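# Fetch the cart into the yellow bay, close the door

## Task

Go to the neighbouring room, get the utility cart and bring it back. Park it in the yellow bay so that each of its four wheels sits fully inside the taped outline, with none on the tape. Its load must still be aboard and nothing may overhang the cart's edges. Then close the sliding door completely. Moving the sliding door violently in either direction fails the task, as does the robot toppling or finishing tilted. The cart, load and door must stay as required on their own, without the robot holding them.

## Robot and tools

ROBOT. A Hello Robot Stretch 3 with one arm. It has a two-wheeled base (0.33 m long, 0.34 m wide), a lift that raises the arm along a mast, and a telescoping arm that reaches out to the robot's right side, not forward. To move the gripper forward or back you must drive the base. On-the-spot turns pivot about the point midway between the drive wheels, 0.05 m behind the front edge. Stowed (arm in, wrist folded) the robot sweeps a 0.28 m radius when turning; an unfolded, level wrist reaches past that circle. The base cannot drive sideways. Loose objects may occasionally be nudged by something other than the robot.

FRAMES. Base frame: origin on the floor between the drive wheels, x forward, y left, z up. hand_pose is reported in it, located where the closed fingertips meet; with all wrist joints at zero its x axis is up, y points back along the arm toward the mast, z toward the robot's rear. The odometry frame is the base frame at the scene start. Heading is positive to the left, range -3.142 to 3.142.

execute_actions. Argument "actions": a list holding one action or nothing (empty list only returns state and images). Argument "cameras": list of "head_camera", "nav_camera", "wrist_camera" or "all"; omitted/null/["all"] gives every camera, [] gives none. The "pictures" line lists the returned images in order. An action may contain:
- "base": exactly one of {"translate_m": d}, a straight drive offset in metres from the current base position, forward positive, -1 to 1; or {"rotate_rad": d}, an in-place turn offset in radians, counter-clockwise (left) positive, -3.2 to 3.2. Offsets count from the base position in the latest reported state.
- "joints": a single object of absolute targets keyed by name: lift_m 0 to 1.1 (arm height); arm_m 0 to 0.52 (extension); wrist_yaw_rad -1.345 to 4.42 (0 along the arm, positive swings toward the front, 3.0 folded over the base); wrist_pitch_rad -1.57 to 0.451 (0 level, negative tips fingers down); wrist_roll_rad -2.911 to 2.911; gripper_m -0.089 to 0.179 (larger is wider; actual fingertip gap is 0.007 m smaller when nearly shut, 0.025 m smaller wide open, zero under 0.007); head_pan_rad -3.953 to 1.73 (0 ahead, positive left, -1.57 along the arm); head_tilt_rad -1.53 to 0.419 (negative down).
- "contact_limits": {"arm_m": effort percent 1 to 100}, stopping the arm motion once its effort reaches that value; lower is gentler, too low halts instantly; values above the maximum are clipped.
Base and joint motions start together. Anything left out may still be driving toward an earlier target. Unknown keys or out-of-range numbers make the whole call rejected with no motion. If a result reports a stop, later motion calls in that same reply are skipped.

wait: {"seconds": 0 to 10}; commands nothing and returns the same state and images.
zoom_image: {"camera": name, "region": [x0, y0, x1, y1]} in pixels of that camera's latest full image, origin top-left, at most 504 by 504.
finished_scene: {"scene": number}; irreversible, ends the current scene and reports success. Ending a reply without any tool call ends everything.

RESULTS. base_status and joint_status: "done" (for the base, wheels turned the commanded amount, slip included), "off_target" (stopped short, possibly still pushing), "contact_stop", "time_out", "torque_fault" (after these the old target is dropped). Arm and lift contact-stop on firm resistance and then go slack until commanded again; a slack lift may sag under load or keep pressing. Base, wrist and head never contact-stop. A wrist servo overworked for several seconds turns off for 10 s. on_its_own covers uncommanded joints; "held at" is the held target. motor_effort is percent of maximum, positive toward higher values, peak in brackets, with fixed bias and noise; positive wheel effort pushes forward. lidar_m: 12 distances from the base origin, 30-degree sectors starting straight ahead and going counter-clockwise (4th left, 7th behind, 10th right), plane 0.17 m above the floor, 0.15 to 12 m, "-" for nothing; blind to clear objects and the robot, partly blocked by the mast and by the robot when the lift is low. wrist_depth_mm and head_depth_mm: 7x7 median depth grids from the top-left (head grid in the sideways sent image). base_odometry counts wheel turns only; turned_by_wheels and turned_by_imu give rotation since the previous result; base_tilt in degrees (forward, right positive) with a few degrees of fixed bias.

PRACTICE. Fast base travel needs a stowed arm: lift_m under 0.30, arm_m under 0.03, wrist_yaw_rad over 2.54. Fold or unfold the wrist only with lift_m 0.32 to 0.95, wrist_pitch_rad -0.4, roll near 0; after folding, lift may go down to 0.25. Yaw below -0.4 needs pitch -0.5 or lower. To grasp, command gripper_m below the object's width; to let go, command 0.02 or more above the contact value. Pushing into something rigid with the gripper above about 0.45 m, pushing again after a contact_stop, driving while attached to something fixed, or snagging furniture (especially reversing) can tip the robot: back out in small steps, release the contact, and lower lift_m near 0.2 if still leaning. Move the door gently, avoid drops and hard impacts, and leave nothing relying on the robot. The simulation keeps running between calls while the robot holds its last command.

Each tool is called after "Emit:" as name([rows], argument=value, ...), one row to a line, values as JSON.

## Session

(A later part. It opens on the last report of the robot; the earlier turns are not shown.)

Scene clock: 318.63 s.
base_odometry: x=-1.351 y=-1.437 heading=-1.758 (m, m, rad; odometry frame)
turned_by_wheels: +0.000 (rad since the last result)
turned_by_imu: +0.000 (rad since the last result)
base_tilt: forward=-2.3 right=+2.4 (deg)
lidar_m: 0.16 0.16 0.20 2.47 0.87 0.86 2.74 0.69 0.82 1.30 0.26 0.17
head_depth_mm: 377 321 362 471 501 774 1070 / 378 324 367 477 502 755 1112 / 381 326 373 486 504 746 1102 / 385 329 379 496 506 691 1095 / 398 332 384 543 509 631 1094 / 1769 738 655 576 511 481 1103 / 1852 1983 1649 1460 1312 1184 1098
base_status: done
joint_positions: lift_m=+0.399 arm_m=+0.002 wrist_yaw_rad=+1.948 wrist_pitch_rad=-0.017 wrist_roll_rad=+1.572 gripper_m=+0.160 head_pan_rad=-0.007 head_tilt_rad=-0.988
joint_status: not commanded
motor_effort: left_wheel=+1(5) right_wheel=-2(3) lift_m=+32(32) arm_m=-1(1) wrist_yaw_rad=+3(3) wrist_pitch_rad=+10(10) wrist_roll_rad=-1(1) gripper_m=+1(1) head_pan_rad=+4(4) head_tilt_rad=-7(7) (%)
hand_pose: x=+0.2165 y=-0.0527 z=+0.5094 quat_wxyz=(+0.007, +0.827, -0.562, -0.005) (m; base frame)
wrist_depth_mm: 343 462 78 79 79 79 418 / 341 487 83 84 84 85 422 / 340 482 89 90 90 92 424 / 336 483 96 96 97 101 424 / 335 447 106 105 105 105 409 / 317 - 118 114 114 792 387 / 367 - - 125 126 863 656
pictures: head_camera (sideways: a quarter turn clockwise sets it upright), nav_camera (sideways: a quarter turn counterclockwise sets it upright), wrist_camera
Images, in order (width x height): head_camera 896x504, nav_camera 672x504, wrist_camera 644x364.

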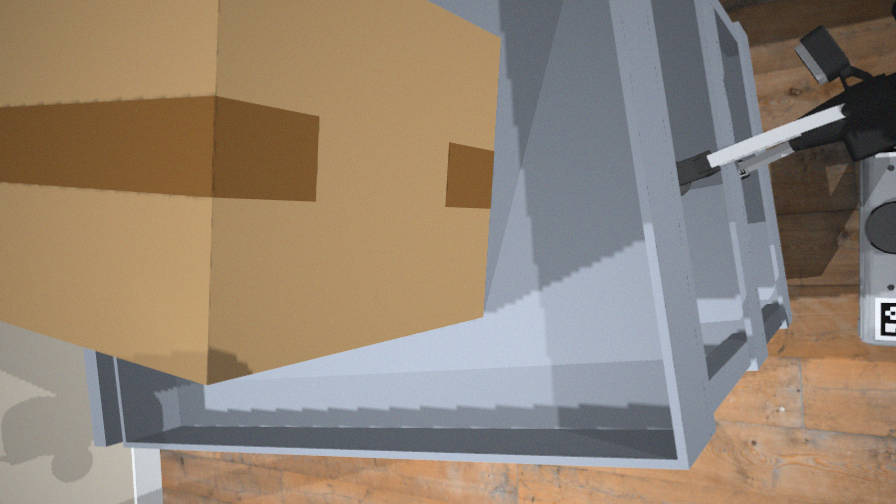

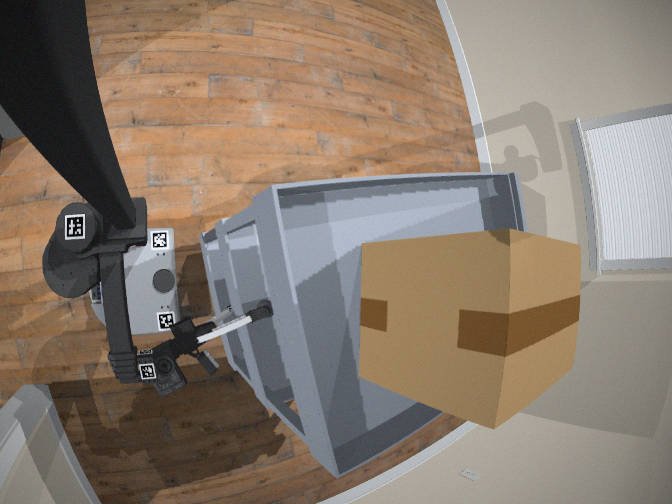

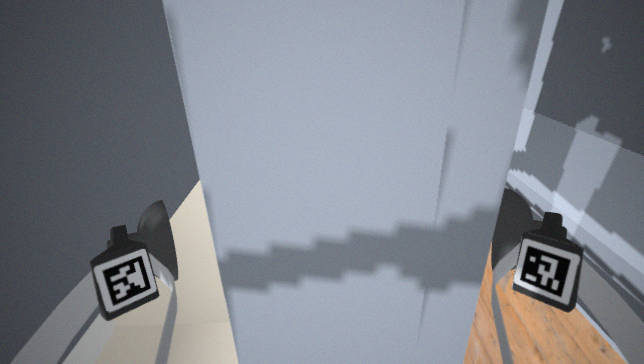

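Emit:
execute_actions([
  {"joints":{"gripper_m":0.03}},
], cameras=["wrist_camera","head_camera"])

Emit:
execute_actions([
  {"base":{"translate_m":-0.3}},
])

Scene clock: 322.17 s.
base_odometry: x=-1.351 y=-1.437 heading=-1.758 (m, m, rad; odometry frame)
turned_by_wheels: +0.000 (rad since the last result)
turned_by_imu: +0.000 (rad since the last result)
base_tilt: forward=-2.3 right=+2.3 (deg)
lidar_m: 0.16 0.16 0.20 2.47 0.88 0.86 2.75 0.69 0.82 1.30 0.26 0.17
head_depth_mm: 377 320 362 470 500 772 1073 / 379 324 367 477 503 763 1101 / 381 326 373 485 505 733 1102 / 385 330 378 496 506 692 1093 / 398 331 384 542 508 633 1091 / 1797 737 656 575 512 481 1099 / 1857 1982 1673 1469 1301 1175 1104
base_status: not commanded
joint_positions: lift_m=+0.399 arm_m=+0.002 wrist_yaw_rad=+1.948 wrist_pitch_rad=-0.039 wrist_roll_rad=+1.572 gripper_m=+0.034 head_pan_rad=-0.007 head_tilt_rad=-0.988
joint_status: all done
motor_effort: left_wheel=+1(2) right_wheel=-1(2) lift_m=+32(32) arm_m=+0(0) wrist_yaw_rad=+2(3) wrist_pitch_rad=+24(27) wrist_roll_rad=-1(1) gripper_m=-98(100) head_pan_rad=+5(5) head_tilt_rad=-7(7) (%)
hand_pose: x=+0.2158 y=-0.0529 z=+0.5036 quat_wxyz=(+0.016, +0.827, -0.562, -0.012) (m; base frame)
wrist_depth_mm: 350 425 79 79 80 82 403 / 347 452 84 85 85 89 405 / 344 476 90 91 92 500 406 / 349 508 96 98 99 536 414 / 347 467 104 106 107 305 416 / 343 432 114 115 117 958 384 / 326 - 127 126 128 888 655
pictures: head_camera (sideways: a quarter turn clockwise sets it upright), wrist_camera
Images, in order (width x height): head_camera 896x504, wrist_camera 644x364.

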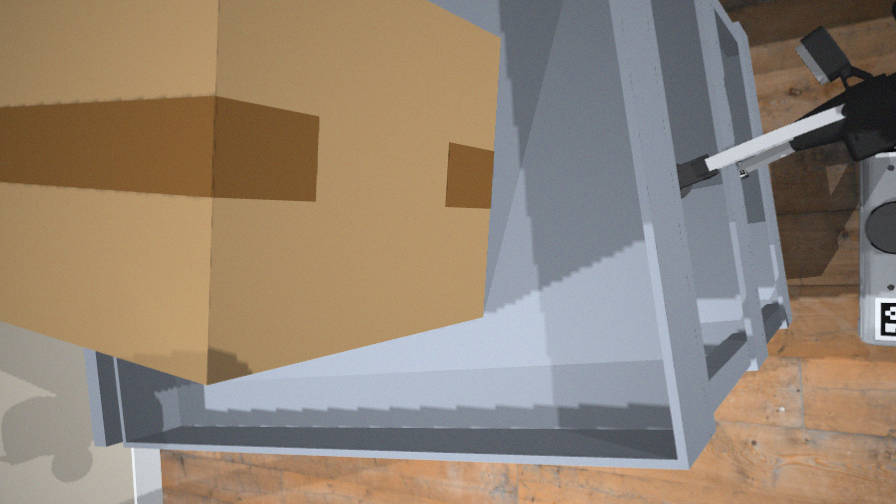

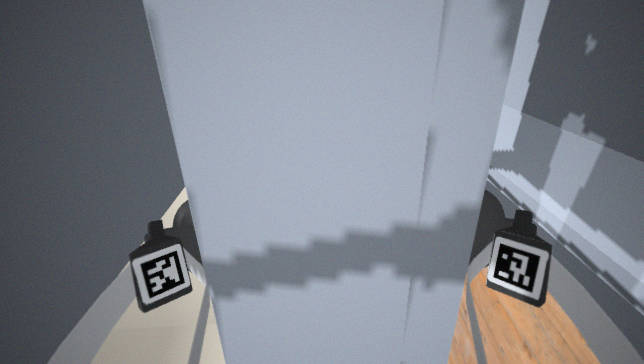

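Scene clock: 326.27 s.
base_odometry: x=-1.295 y=-1.142 heading=-1.758 (m, m, rad; odometry frame)
turned_by_wheels: +0.000 (rad since the last result)
turned_by_imu: +0.001 (rad since the last result)
base_tilt: forward=-2.3 right=+2.4 (deg)
lidar_m: 0.15 - 2.58 1.42 0.66 0.62 2.44 0.54 0.47 1.02 1.35 0.19
head_depth_mm: 2087 357 602 560 733 1168 1079 / 378 341 426 544 512 1078 1109 / 381 338 409 535 502 771 1097 / 383 335 392 512 507 698 1087 / 387 330 378 487 508 472 1082 / 389 325 367 555 511 459 1099 / 416 717 658 576 519 1193 1104
base_status: done
joint_positions: lift_m=+0.399 arm_m=+0.002 wrist_yaw_rad=+1.886 wrist_pitch_rad=-0.042 wrist_roll_rad=+1.588 gripper_m=+0.050 head_pan_rad=-0.006 head_tilt_rad=-0.989
joint_status: not commanded
on_its_own: wrist_yaw_rad is held at +1.898, not at your +1.950, by its stall guard, which is not easing now; gripper_m is held at +0.048, not at your +0.030, by its stall guard, which is still easing; wrist_yaw_rad is at rest, and its effort (+16) is outside its rest range (-12 to +12)
motor_effort: left_wheel=+0(10) right_wheel=-4(29) lift_m=+31(32) arm_m=+0(1) wrist_yaw_rad=+16(45) wrist_pitch_rad=+25(26) wrist_roll_rad=-7(7) gripper_m=-31(78) head_pan_rad=+3(5) head_tilt_rad=-6(7) (%)
hand_pose: x=+0.2211 y=-0.0677 z=+0.5031 quat_wxyz=(+0.012, +0.809, -0.587, -0.019) (m; base frame)
wrist_depth_mm: 353 - 138 139 140 553 397 / 350 526 139 140 141 584 400 / 347 516 140 140 142 598 408 / 350 510 141 142 143 610 409 / 348 501 142 143 143 541 415 / 343 465 143 144 144 554 418 / 341 - - 145 146 920 401
pictures: head_camera (sideways: a quarter turn clockwise sets it upright), nav_camera (sideways: a quarter turn counterclockwise sets it upright), wrist_camera
Images, in order (width x height): head_camera 896x504, nav_camera 672x504, wrist_camera 644x364.

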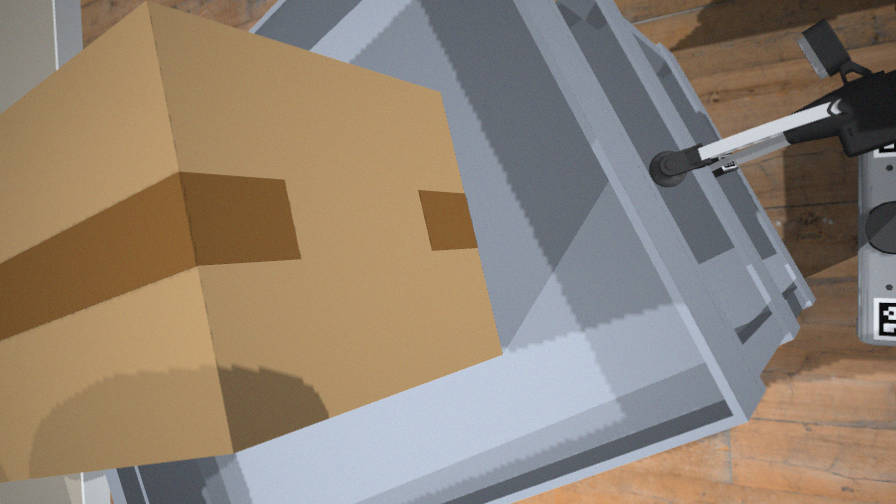

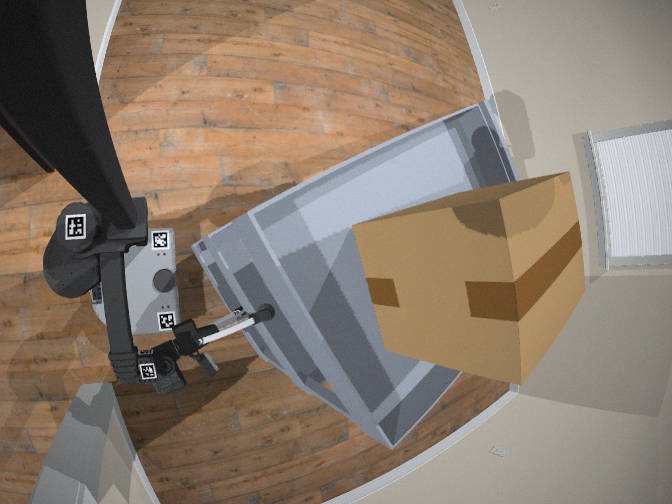

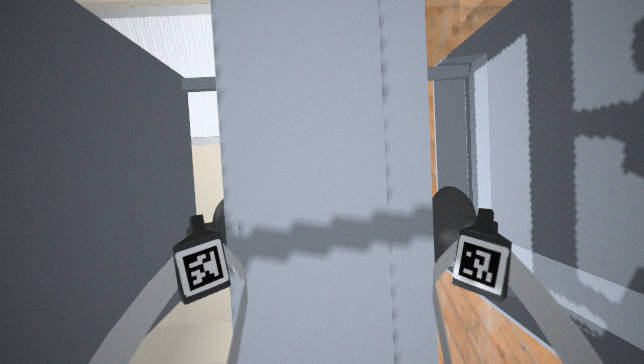

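Emit:
execute_actions([
  {"base":{"translate_m":-0.15},"joints":{"wrist_yaw_rad":1.72,"gripper_m":0.035}},
])

Scene clock: 334.80 s.
base_odometry: x=-1.267 y=-0.995 heading=-1.758 (m, m, rad; odometry frame)
turned_by_wheels: +0.000 (rad since the last result)
turned_by_imu: +0.001 (rad since the last result)
base_tilt: forward=-2.3 right=+2.4 (deg)
lidar_m: - 0.16 2.57 0.65 0.53 2.42 2.29 1.96 0.40 0.51 1.36 0.15
head_depth_mm: 2186 359 588 559 526 1181 1091 / 378 341 426 544 503 1092 - / 380 333 395 523 504 665 1099 / 382 325 368 478 506 463 986 / 387 322 344 453 508 464 1094 / 389 332 449 571 510 1186 1103 / 404 713 658 576 1301 1218 1102
base_status: done
joint_positions: lift_m=+0.399 arm_m=+0.002 wrist_yaw_rad=+1.700 wrist_pitch_rad=-0.040 wrist_roll_rad=+1.595 gripper_m=+0.048 head_pan_rad=-0.006 head_tilt_rad=-0.989
joint_status: gripper_m off_target (ended at +0.048, target +0.035); the others done
on_its_own: gripper_m is held at +0.046, not at your +0.035, by its stall guard, which is still easing; wrist_yaw_rad is at rest, and its effort (+25) is outside its rest range (-12 to +12)
motor_effort: left_wheel=-1(4) right_wheel=-3(24) lift_m=+31(31) arm_m=+1(1) wrist_yaw_rad=+25(94) wrist_pitch_rad=+25(25) wrist_roll_rad=-10(10) gripper_m=-30(100) head_pan_rad=+5(4) head_tilt_rad=-6(6) (%)
hand_pose: x=+0.2315 y=-0.1138 z=+0.5034 quat_wxyz=(+0.008, +0.751, -0.660, -0.022) (m; base frame)
wrist_depth_mm: - - - 179 - 828 370 / 350 - - 168 - 791 403 / 345 560 - 159 163 569 409 / 352 507 154 151 153 608 413 / 345 495 144 144 144 550 416 / 341 456 138 137 137 668 421 / 338 542 133 131 131 648 405
pictures: head_camera (sideways: a quarter turn clockwise sets it upright), nav_camera (sideways: a quarter turn counterclockwise sets it upright), wrist_camera
Images, in order (width x height): head_camera 896x504, nav_camera 672x504, wrist_camera 644x364.

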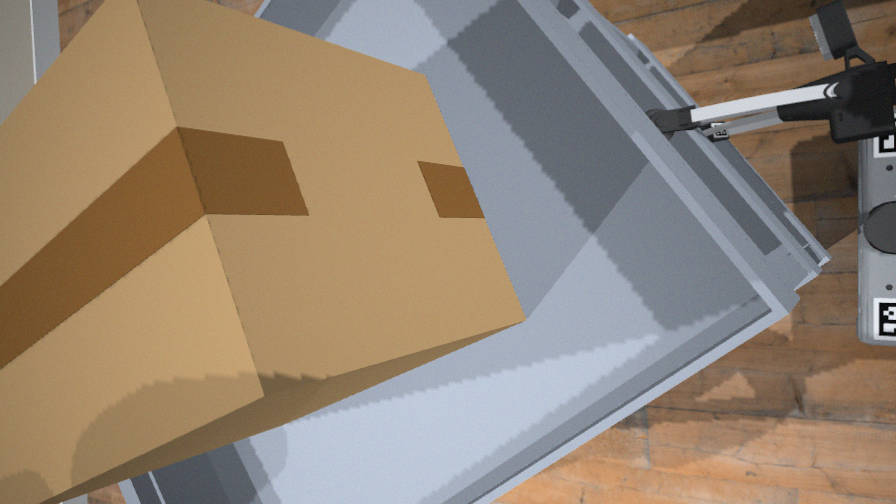

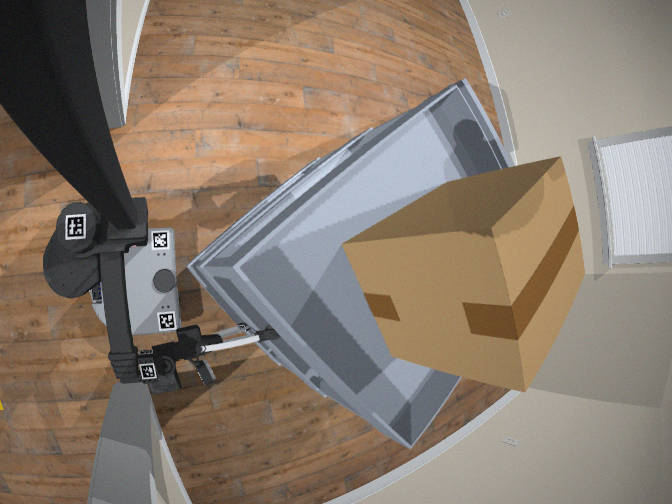

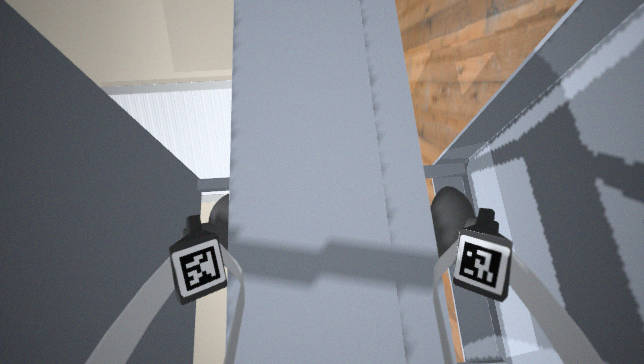

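Emit:
execute_actions([
  {"base":{"translate_m":-0.2},"joints":{"wrist_yaw_rad":1.71,"gripper_m":0.03}},
])

Scene clock: 344.63 s.
base_odometry: x=-1.230 y=-0.798 heading=-1.758 (m, m, rad; odometry frame)
turned_by_wheels: +0.000 (rad since the last result)
turned_by_imu: +0.002 (rad since the last result)
base_tilt: forward=-2.3 right=+2.4 (deg)
lidar_m: - 0.16 2.57 0.44 0.44 2.20 2.10 1.97 1.39 0.38 1.37 0.16
head_depth_mm: 2313 366 603 560 736 1180 1093 / 378 340 431 545 502 1137 - / 381 331 392 522 505 474 1092 / 383 322 360 467 506 456 722 / 385 323 333 422 508 464 1093 / 390 325 332 562 510 1175 1103 / 392 370 645 577 538 1207 1108
base_status: done
joint_positions: lift_m=+0.399 arm_m=+0.002 wrist_yaw_rad=+1.694 wrist_pitch_rad=-0.039 wrist_roll_rad=+1.595 gripper_m=+0.043 head_pan_rad=-0.006 head_tilt_rad=-0.989
joint_status: gripper_m off_target (ended at +0.043, target +0.030); the others done
on_its_own: gripper_m is held at +0.042, not at your +0.030, by its stall guard, which is still easing; wrist_yaw_rad is at rest, and its effort (+20) is outside its rest range (-12 to +12)
motor_effort: left_wheel=-1(5) right_wheel=-4(15) lift_m=+31(31) arm_m=+2(1) wrist_yaw_rad=+20(22) wrist_pitch_rad=+24(25) wrist_roll_rad=-10(10) gripper_m=-34(100) head_pan_rad=+5(3) head_tilt_rad=-7(6) (%)
hand_pose: x=+0.2318 y=-0.1153 z=+0.5037 quat_wxyz=(+0.007, +0.749, -0.662, -0.022) (m; base frame)
wrist_depth_mm: - - - 191 - 845 360 / 349 - - 177 - 844 402 / 345 - - 164 169 566 406 / 349 506 715 153 155 608 413 / 346 497 144 145 144 547 417 / 340 450 138 136 136 660 418 / 337 536 131 128 128 653 407
pictures: head_camera (sideways: a quarter turn clockwise sets it upright), nav_camera (sideways: a quarter turn counterclockwise sets it upright), wrist_camera
Images, in order (width x height): head_camera 896x504, nav_camera 672x504, wrist_camera 644x364.

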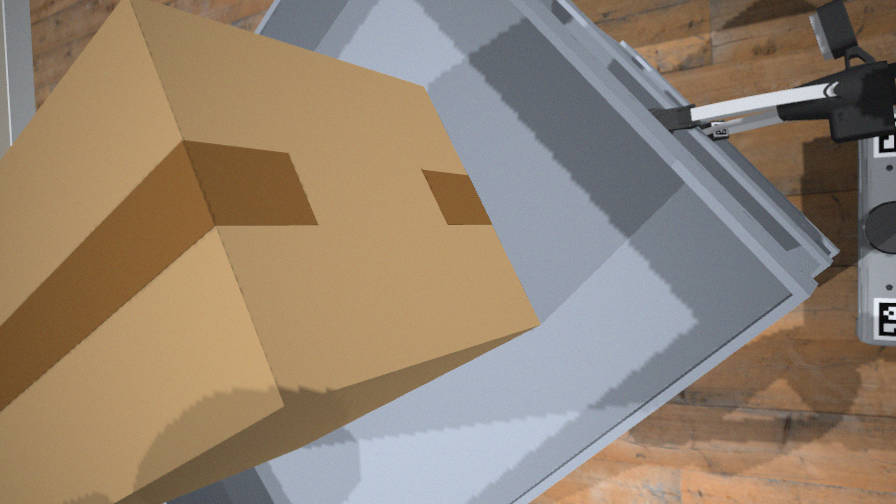

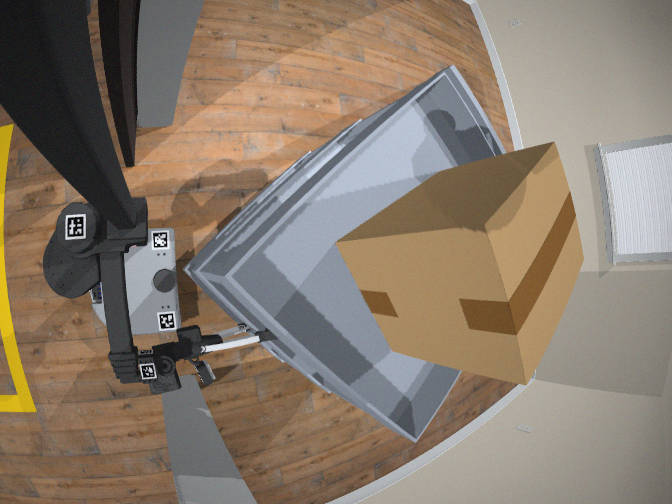

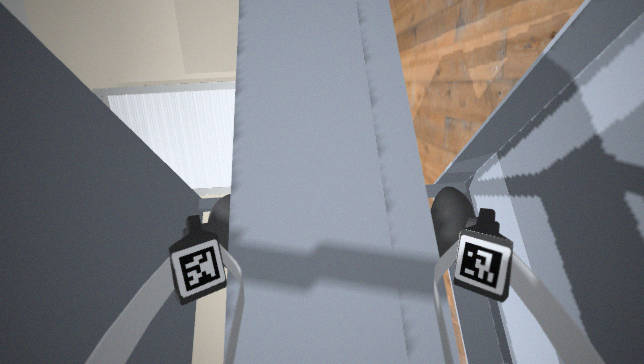

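Emit:
execute_actions([
  {"base":{"translate_m":-0.15},"joints":{"wrist_yaw_rad":2.1,"gripper_m":0.04}},
])

Scene clock: 375.27 s.
base_odometry: x=-1.202 y=-0.651 heading=-1.758 (m, m, rad; odometry frame)
turned_by_wheels: +0.000 (rad since the last result)
turned_by_imu: +0.001 (rad since the last result)
base_tilt: forward=-2.3 right=+2.3 (deg)
lidar_m: 0.16 - 0.15 0.42 2.50 2.04 1.95 1.99 1.40 0.39 0.39 0.20
head_depth_mm: 2282 1932 1668 551 661 1189 1076 / 2312 1905 607 563 519 1144 1110 / 2263 334 396 536 504 784 1102 / 384 328 378 493 505 675 1090 / 386 322 360 464 508 470 978 / 389 324 346 439 511 460 1059 / 393 327 332 422 512 461 1063
base_status: done
joint_positions: lift_m=+0.399 arm_m=+0.002 wrist_yaw_rad=+2.151 wrist_pitch_rad=-0.045 wrist_roll_rad=+1.574 gripper_m=+0.053 head_pan_rad=-0.006 head_tilt_rad=-0.989
joint_status: wrist_yaw_rad off_target (ended at +2.151, target +2.100); gripper_m off_target (ended at +0.053, target +0.040)
on_its_own: wrist_yaw_rad is held at +2.151, not at your +2.100, by its stall guard, which is not easing now; gripper_m is held at +0.054, not at your +0.040, by its stall guard, which is still easing
motor_effort: left_wheel=+1(10) right_wheel=-5(24) lift_m=+31(31) arm_m=+1(6) wrist_yaw_rad=+0(100) wrist_pitch_rad=+27(28) wrist_roll_rad=-2(10) gripper_m=-8(100) head_pan_rad=+3(4) head_tilt_rad=-6(6) (%)
hand_pose: x=+0.1918 y=-0.0070 z=+0.5022 quat_wxyz=(+0.019, +0.880, -0.475, -0.012) (m; base frame)
wrist_depth_mm: 356 540 119 120 121 588 400 / 351 527 124 125 127 592 401 / 347 517 130 130 132 598 407 / 346 517 136 135 138 608 407 / 350 507 141 142 143 540 413 / 349 469 149 149 151 885 414 / 343 - - 156 160 900 360
pictures: head_camera (sideways: a quarter turn clockwise sets it upright), nav_camera (sideways: a quarter turn counterclockwise sets it upright), wrist_camera
Images, in order (width x height): head_camera 896x504, nav_camera 672x504, wrist_camera 644x364.

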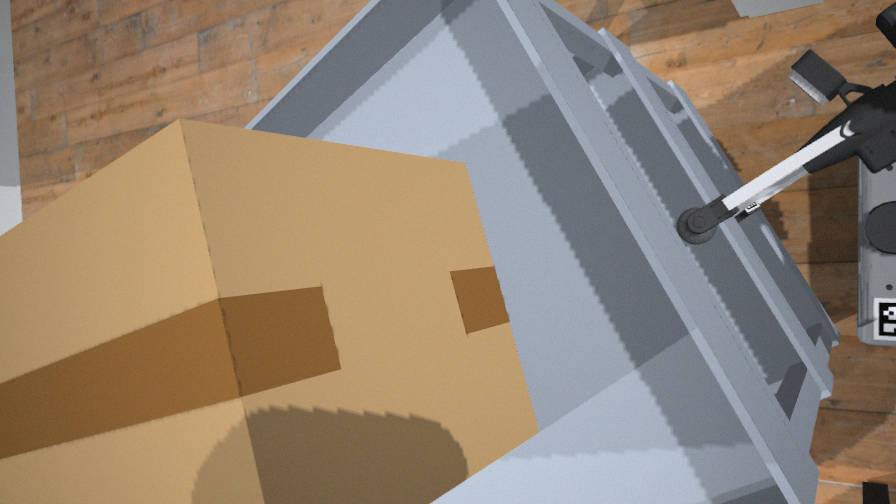

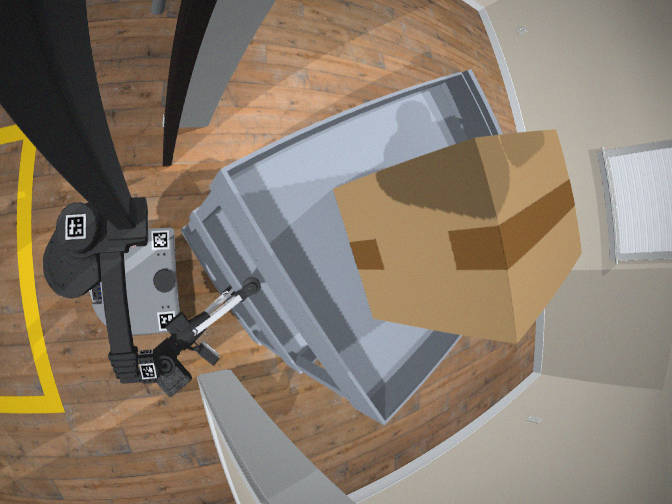

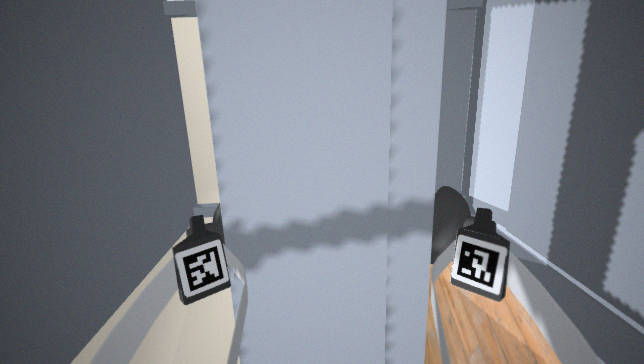

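Emit:
execute_actions([
  {"base":{"translate_m":-0.2},"joints":{"gripper_m":0.052,"head_pan_rad":0.25,"head_tilt_rad":-0.9}},
])

Scene clock: 394.47 s.
base_odometry: x=-1.165 y=-0.454 heading=-1.757 (m, m, rad; odometry frame)
turned_by_wheels: +0.000 (rad since the last result)
turned_by_imu: +0.001 (rad since the last result)
base_tilt: forward=-2.3 right=+2.3 (deg)
lidar_m: 0.15 - 0.15 0.76 2.49 1.83 1.75 1.79 1.41 1.29 0.48 0.19
head_depth_mm: 2517 364 326 426 522 487 1059 / 465 367 328 411 507 481 1050 / 467 369 329 411 509 475 938 / 471 371 332 411 511 470 731 / 476 374 334 411 513 471 709 / 2731 378 335 462 534 472 571 / 2790 770 689 600 518 458 1063
base_status: done
joint_positions: lift_m=+0.399 arm_m=+0.002 wrist_yaw_rad=+2.207 wrist_pitch_rad=-0.045 wrist_roll_rad=+1.574 gripper_m=+0.057 head_pan_rad=+0.243 head_tilt_rad=-0.902
joint_status: gripper_m off_target (ended at +0.057, target +0.052); the others done
on_its_own: wrist_yaw_rad is held at +2.196, not at your +2.100, by its stall guard, which is not easing now; wrist_yaw_rad is at rest, and its effort (-14) is outside its rest range (-12 to +12)
motor_effort: left_wheel=+1(4) right_wheel=-6(13) lift_m=+31(31) arm_m=+1(2) wrist_yaw_rad=-14(36) wrist_pitch_rad=+27(27) wrist_roll_rad=-2(2) gripper_m=-26(47) head_pan_rad=+4(27) head_tilt_rad=+1(14) (%)
hand_pose: x=+0.1836 y=+0.0047 z=+0.5022 quat_wxyz=(+0.020, +0.893, -0.450, -0.012) (m; base frame)
wrist_depth_mm: 353 534 111 112 113 587 399 / 351 526 117 118 120 588 401 / 348 524 125 125 127 598 408 / 344 513 133 132 135 612 412 / 348 504 140 141 143 536 412 / 348 - 151 151 155 730 398 / 343 698 508 162 167 527 354
pictures: head_camera (sideways: a quarter turn clockwise sets it upright), nav_camera (sideways: a quarter turn counterclockwise sets it upright), wrist_camera
Images, in order (width x height): head_camera 896x504, nav_camera 672x504, wrist_camera 644x364.

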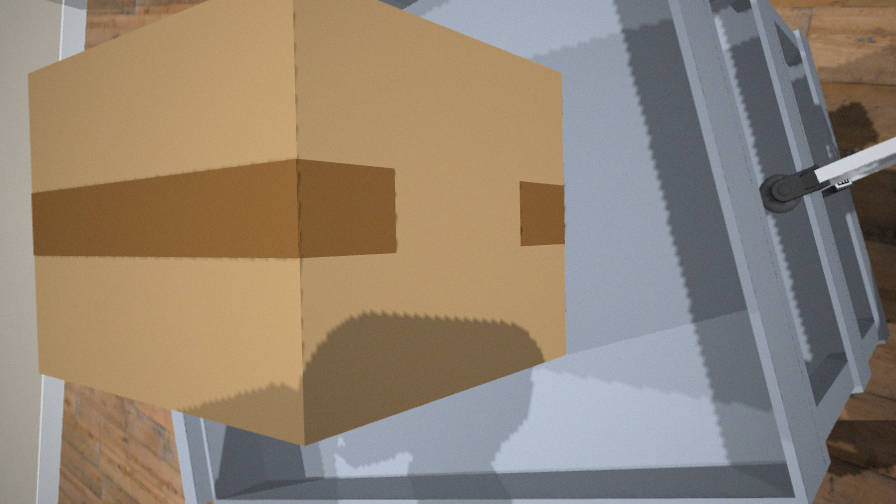

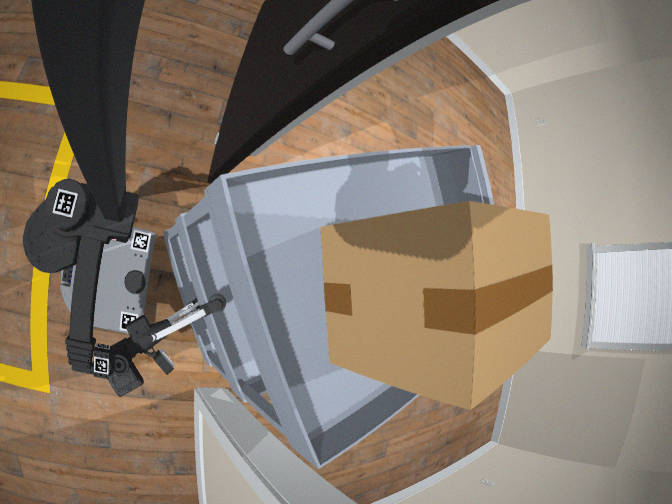

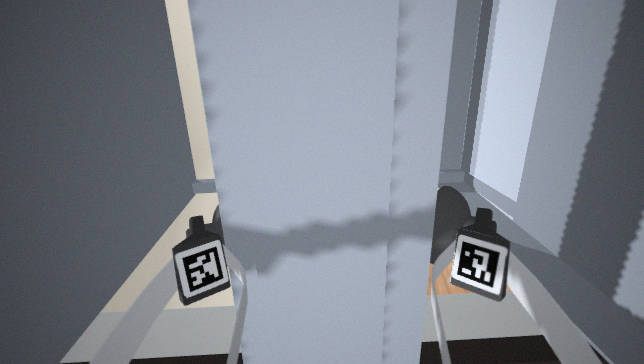

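Emit:
execute_actions([
  {"base":{"rotate_rad":0.3},"joints":{"wrist_yaw_rad":1.92,"gripper_m":0.056,"head_pan_rad":0.1}},
])

Scene clock: 412.27 s.
base_odometry: x=-1.165 y=-0.454 heading=-1.458 (m, m, rad; odometry frame)
turned_by_wheels: +0.300 (rad since the last result)
turned_by_imu: +0.299 (rad since the last result)
base_tilt: forward=-2.3 right=+2.4 (deg)
lidar_m: 0.18 0.18 0.47 2.43 2.03 1.75 1.75 1.56 1.35 0.57 0.32 0.20
head_depth_mm: 460 364 360 447 518 488 1048 / 463 366 367 458 525 490 1050 / 469 370 375 470 527 484 1049 / 2708 372 383 484 531 485 987 / 2855 796 718 613 533 487 1072 / 2871 2196 1788 613 534 489 1106 / 2907 2299 1892 1603 1099 1182 1112
base_status: done
joint_positions: lift_m=+0.399 arm_m=+0.002 wrist_yaw_rad=+1.891 wrist_pitch_rad=-0.042 wrist_roll_rad=+1.591 gripper_m=+0.057 head_pan_rad=+0.107 head_tilt_rad=-0.902
joint_status: wrist_yaw_rad off_target (ended at +1.891, target +1.920); the others done
on_its_own: wrist_yaw_rad is at rest, and its effort (+37) is outside its rest range (-12 to +12)
motor_effort: left_wheel=-4(4) right_wheel=+7(11) lift_m=+31(31) arm_m=+1(1) wrist_yaw_rad=+37(100) wrist_pitch_rad=+26(27) wrist_roll_rad=-9(9) gripper_m=-26(27) head_pan_rad=-4(23) head_tilt_rad=+1(1) (%)
hand_pose: x=+0.2206 y=-0.0665 z=+0.5029 quat_wxyz=(+0.012, +0.810, -0.585, -0.021) (m; base frame)
wrist_depth_mm: 356 539 111 112 114 581 398 / 351 530 117 118 119 592 401 / 346 517 123 123 125 599 409 / 350 508 130 130 132 613 413 / 347 497 136 138 139 544 412 / 344 458 146 145 149 893 402 / 339 - 666 155 158 689 357
pictures: head_camera (sideways: a quarter turn clockwise sets it upright), nav_camera (sideways: a quarter turn counterclockwise sets it upright), wrist_camera
Images, in order (width x height): head_camera 896x504, nav_camera 672x504, wrist_camera 644x364.

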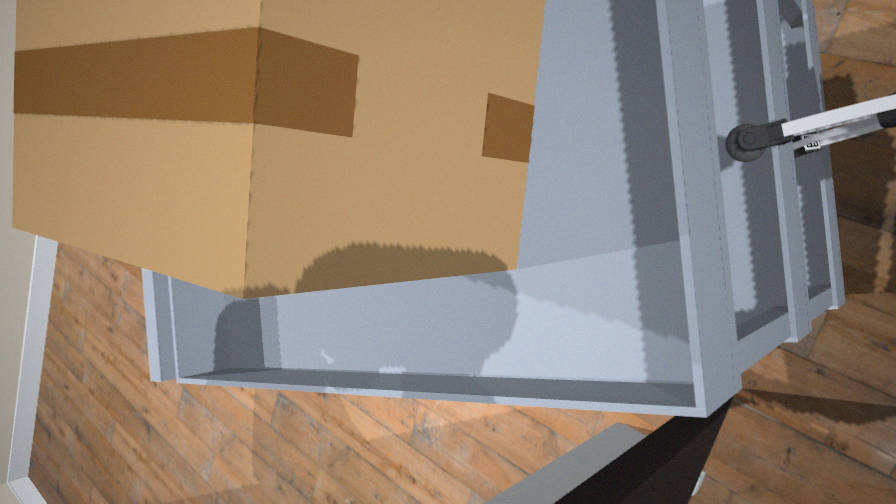

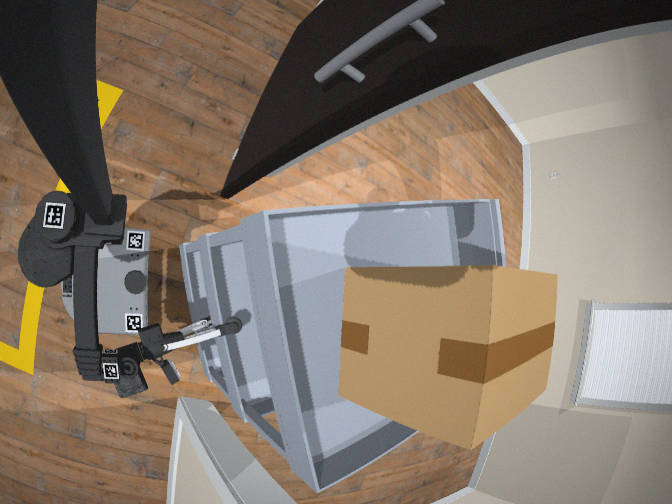

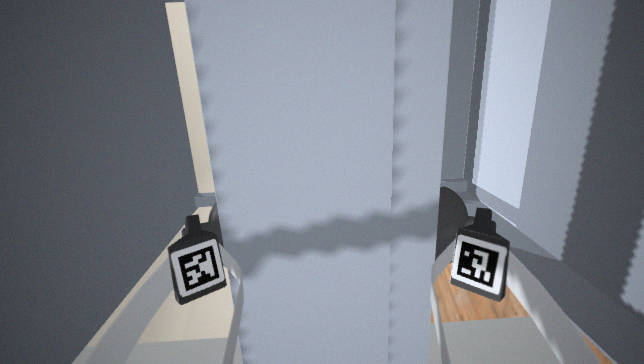

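Emit:
execute_actions([
  {"base":{"translate_m":-0.3},"joints":{"wrist_yaw_rad":1.86,"gripper_m":0.05}},
])

Scene clock: 421.50 s.
base_odometry: x=-1.199 y=-0.156 heading=-1.458 (m, m, rad; odometry frame)
turned_by_wheels: +0.000 (rad since the last result)
turned_by_imu: +0.002 (rad since the last result)
base_tilt: forward=-2.3 right=+2.4 (deg)
lidar_m: 0.15 0.83 1.01 2.50 1.69 1.46 1.46 1.48 1.27 1.15 0.42 0.19
head_depth_mm: 460 365 370 470 523 712 1072 / 465 367 365 462 525 482 1056 / 466 370 361 455 528 476 982 / 472 373 356 448 526 470 730 / 2656 772 699 611 531 471 1057 / 2922 774 722 613 553 1196 1106 / 2906 762 783 1058 1375 1237 1111
base_status: done
joint_positions: lift_m=+0.399 arm_m=+0.002 wrist_yaw_rad=+1.779 wrist_pitch_rad=-0.044 wrist_roll_rad=+1.584 gripper_m=+0.058 head_pan_rad=+0.107 head_tilt_rad=-0.901
joint_status: wrist_yaw_rad off_target (ended at +1.779, target +1.860); gripper_m off_target (ended at +0.058, target +0.050)
on_its_own: wrist_yaw_rad is held at +1.795, not at your +1.860, by its stall guard, which is not easing now; gripper_m is held at +0.057, not at your +0.050, by its stall guard, which is not easing now; wrist_yaw_rad is at rest, and its effort (+21) is outside its rest range (-12 to +12)
motor_effort: left_wheel=-3(8) right_wheel=-4(18) lift_m=+31(31) arm_m=+0(0) wrist_yaw_rad=+21(62) wrist_pitch_rad=+27(27) wrist_roll_rad=-5(7) gripper_m=-26(64) head_pan_rad=-5(5) head_tilt_rad=+1(1) (%)
hand_pose: x=+0.2281 y=-0.0942 z=+0.5024 quat_wxyz=(+0.013, +0.776, -0.630, -0.019) (m; base frame)
wrist_depth_mm: 354 - 144 145 146 542 398 / 351 532 144 145 146 584 403 / 348 523 144 144 146 594 407 / 346 514 143 143 145 613 411 / 350 502 143 143 144 544 413 / 344 463 142 143 144 588 417 / 344 631 418 142 143 802 401
pictures: head_camera (sideways: a quarter turn clockwise sets it upright), nav_camera (sideways: a quarter turn counterclockwise sets it upright), wrist_camera
Images, in order (width x height): head_camera 896x504, nav_camera 672x504, wrist_camera 644x364.

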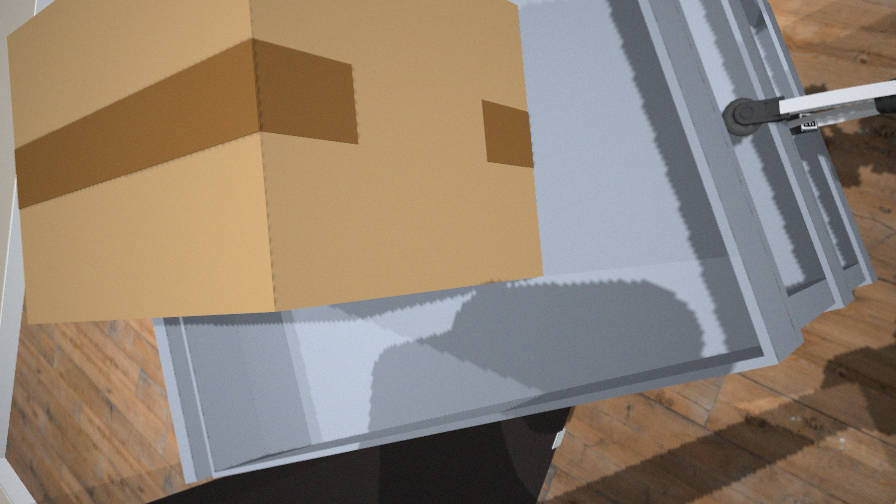

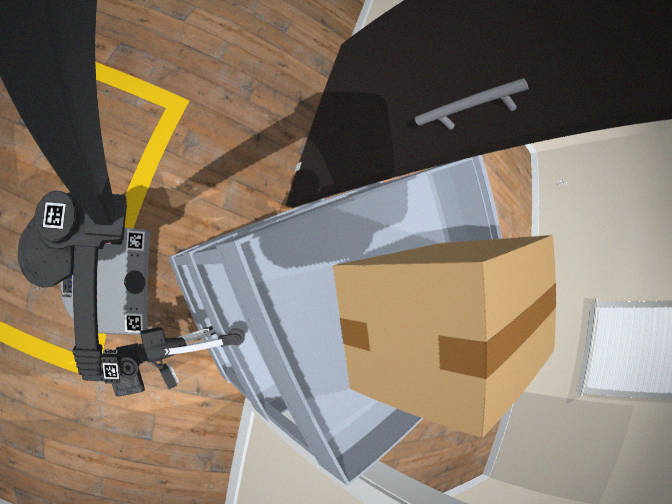

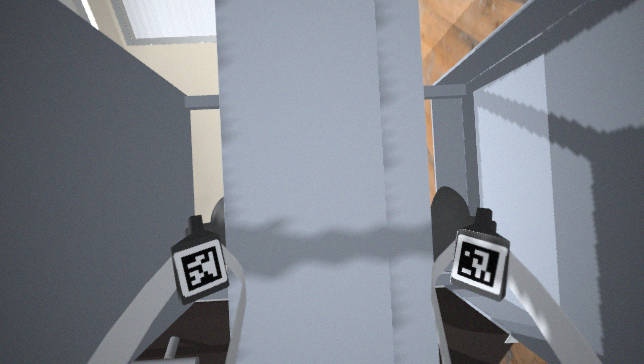

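Emit:
execute_actions([
  {"joints":{"head_pan_rad":0.6,"head_tilt_rad":-0.75}},
], cameras=["head_camera"])

Scene clock: 430.30 s.
base_odometry: x=-1.199 y=-0.156 heading=-1.458 (m, m, rad; odometry frame)
turned_by_wheels: +0.000 (rad since the last result)
turned_by_imu: +0.000 (rad since the last result)
base_tilt: forward=-2.3 right=+2.4 (deg)
lidar_m: 0.15 0.83 1.01 2.50 1.70 1.46 1.46 1.48 1.27 1.15 0.42 0.19
head_depth_mm: 3234 2921 793 657 425 480 435 / 3308 2947 801 692 581 497 436 / 585 681 785 715 570 499 438 / 637 709 811 1033 1299 1296 1088 / 717 847 1013 1270 1485 1306 1140 / 832 996 1239 1645 1530 1315 1148 / 976 1217 1597 1806 1537 1317 1143
base_status: not commanded
joint_positions: lift_m=+0.399 arm_m=+0.002 wrist_yaw_rad=+1.779 wrist_pitch_rad=-0.044 wrist_roll_rad=+1.584 gripper_m=+0.058 head_pan_rad=+0.593 head_tilt_rad=-0.754
joint_status: all done
on_its_own: wrist_yaw_rad is held at +1.795, not at your +1.860, by its stall guard, which is not easing now; gripper_m is held at +0.057, not at your +0.050, by its stall guard, which is not easing now; wrist_yaw_rad is at rest, and its effort (+21) is outside its rest range (-12 to +12)
motor_effort: left_wheel=-3(3) right_wheel=-5(4) lift_m=+31(31) arm_m=+0(0) wrist_yaw_rad=+21(21) wrist_pitch_rad=+27(27) wrist_roll_rad=-6(6) gripper_m=-26(26) head_pan_rad=+4(41) head_tilt_rad=+3(20) (%)
hand_pose: x=+0.2281 y=-0.0942 z=+0.5024 quat_wxyz=(+0.013, +0.776, -0.630, -0.019) (m; base frame)
wrist_depth_mm: 356 - 144 145 146 545 399 / 352 530 144 145 146 592 402 / 347 522 143 144 145 602 407 / 345 512 143 144 145 606 410 / 348 509 142 143 144 542 412 / 345 463 142 143 144 598 417 / 341 625 421 143 143 790 399
pictures: head_camera (sideways: a quarter turn clockwise sets it upright)
Images, in order (width x height): head_camera 896x504.

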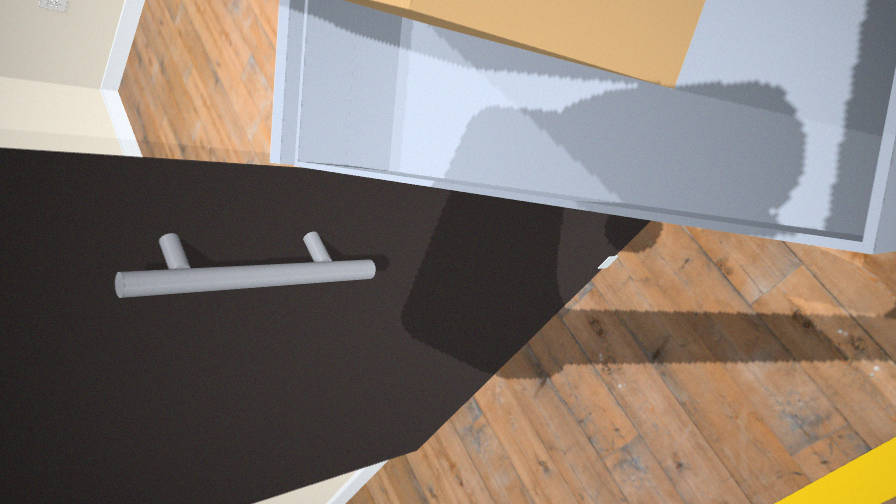

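Emit:
execute_actions([
  {"base":{"translate_m":-0.12},"joints":{"arm_m":0.055,"wrist_yaw_rad":1.78,"gripper_m":0.047}},
], cameras=["head_camera","nav_camera"])

Scene clock: 445.57 s.
base_odometry: x=-1.213 y=-0.037 heading=-1.458 (m, m, rad; odometry frame)
turned_by_wheels: +0.000 (rad since the last result)
turned_by_imu: +0.001 (rad since the last result)
base_tilt: forward=-2.3 right=+2.4 (deg)
lidar_m: 0.15 0.16 1.25 2.53 1.56 1.35 1.34 1.44 1.24 1.24 0.35 0.16
head_depth_mm: 3355 2907 778 691 579 487 435 / 698 2607 797 677 580 498 437 / 715 796 928 1089 1296 1253 660 / 796 911 1073 1288 1470 1300 1137 / 902 1059 1265 1577 1520 1304 1147 / 1035 1248 1550 1784 1521 1310 1149 / 1229 1527 2080 1834 1533 1314 1144
base_status: done
joint_positions: lift_m=+0.399 arm_m=+0.055 wrist_yaw_rad=+1.782 wrist_pitch_rad=-0.044 wrist_roll_rad=+1.588 gripper_m=+0.055 head_pan_rad=+0.593 head_tilt_rad=-0.754
joint_status: gripper_m off_target (ended at +0.055, target +0.047); the others done
on_its_own: gripper_m is held at +0.054, not at your +0.047, by its stall guard, which is still easing
motor_effort: left_wheel=+0(6) right_wheel=-4(22) lift_m=+31(31) arm_m=+4(14) wrist_yaw_rad=-3(95) wrist_pitch_rad=+27(27) wrist_roll_rad=-7(7) gripper_m=-27(77) head_pan_rad=+4(4) head_tilt_rad=+2(3) (%)
hand_pose: x=+0.2279 y=-0.1461 z=+0.5024 quat_wxyz=(+0.012, +0.777, -0.628, -0.021) (m; base frame)
wrist_depth_mm: 355 - 145 145 146 552 397 / 351 529 144 145 145 588 401 / 347 519 144 144 145 596 406 / 345 516 143 144 145 608 413 / 349 504 143 144 144 544 413 / 345 462 142 143 144 589 418 / 342 631 828 143 144 906 405
pictures: head_camera (sideways: a quarter turn clockwise sets it upright), nav_camera (sideways: a quarter turn counterclockwise sets it upright)
Images, in order (width x height): head_camera 896x504, nav_camera 672x504.

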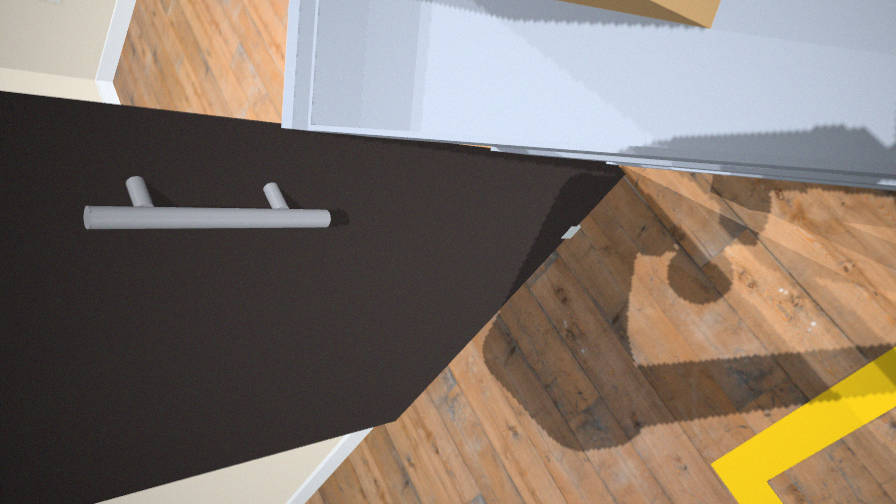

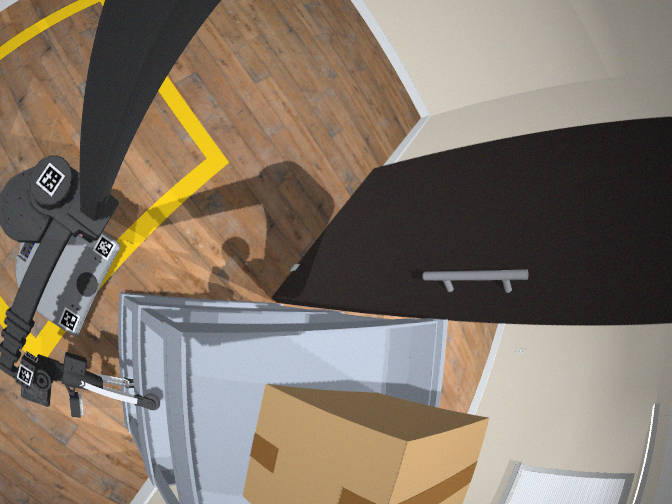

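Emit:
execute_actions([
  {"base":{"translate_m":-0.15},"joints":{"arm_m":0.11,"wrist_yaw_rad":1.79,"gripper_m":0.045,"head_pan_rad":0.2,"head_tilt_rad":-0.85}},
], cameras=["head_camera","nav_camera"])

Scene clock: 450.63 s.
base_odometry: x=-1.230 y=+0.112 heading=-1.458 (m, m, rad; odometry frame)
turned_by_wheels: +0.000 (rad since the last result)
turned_by_imu: +0.001 (rad since the last result)
base_tilt: forward=-2.4 right=+2.4 (deg)
lidar_m: 0.15 0.41 1.54 2.43 1.39 1.20 1.20 1.38 1.20 1.20 0.28 0.15
head_depth_mm: 2943 411 350 384 481 477 437 / 3103 500 512 525 526 478 431 / 3214 2447 768 639 548 479 637 / 3349 2521 761 642 851 1190 1097 / 3240 1001 1070 1375 1429 1259 1116 / 822 939 1192 1516 1447 1265 1122 / 853 1044 1294 1614 1456 1269 1123
base_status: done
joint_positions: lift_m=+0.399 arm_m=+0.110 wrist_yaw_rad=+1.757 wrist_pitch_rad=-0.044 wrist_roll_rad=+1.588 gripper_m=+0.056 head_pan_rad=+0.207 head_tilt_rad=-0.839
joint_status: wrist_yaw_rad off_target (ended at +1.757, target +1.790); gripper_m off_target (ended at +0.056, target +0.045); the others done
on_its_own: gripper_m is held at +0.055, not at your +0.045, by its stall guard, which is not easing now; wrist_yaw_rad is at rest, and its effort (+42) is outside its rest range (-12 to +12)
motor_effort: left_wheel=-3(3) right_wheel=-2(16) lift_m=+31(31) arm_m=+1(9) wrist_yaw_rad=+42(69) wrist_pitch_rad=+27(27) wrist_roll_rad=-7(7) gripper_m=-26(87) head_pan_rad=-5(35) head_tilt_rad=-6(16) (%)
hand_pose: x=+0.2291 y=-0.2077 z=+0.5025 quat_wxyz=(+0.012, +0.770, -0.638, -0.020) (m; base frame)
wrist_depth_mm: 354 - 149 149 150 763 401 / 353 570 147 148 149 550 399 / 347 523 146 146 147 596 404 / 343 512 145 145 146 612 408 / 348 507 143 144 144 544 414 / 345 460 142 142 143 629 418 / 339 574 141 141 141 795 405
pictures: head_camera (sideways: a quarter turn clockwise sets it upright), nav_camera (sideways: a quarter turn counterclockwise sets it upright)
Images, in order (width x height): head_camera 896x504, nav_camera 672x504.

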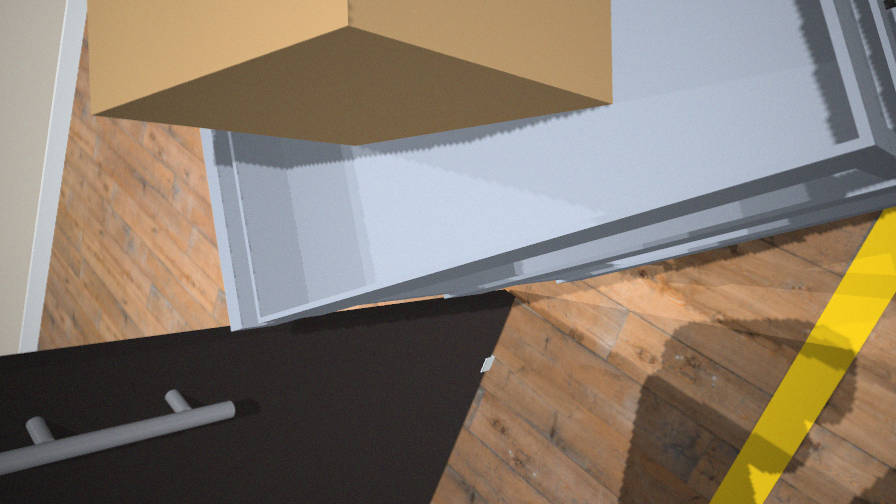

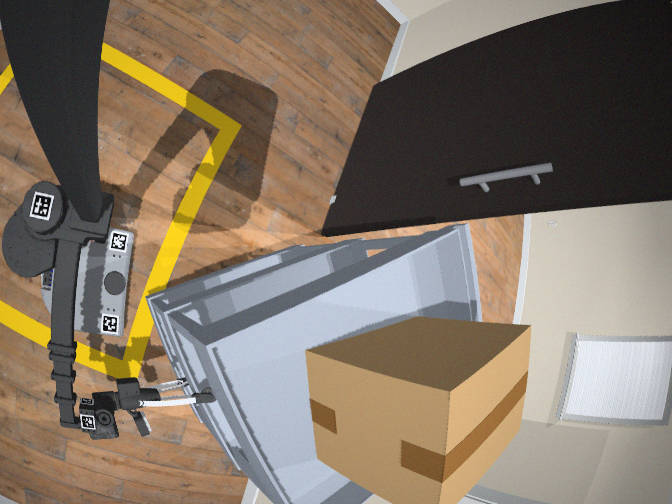

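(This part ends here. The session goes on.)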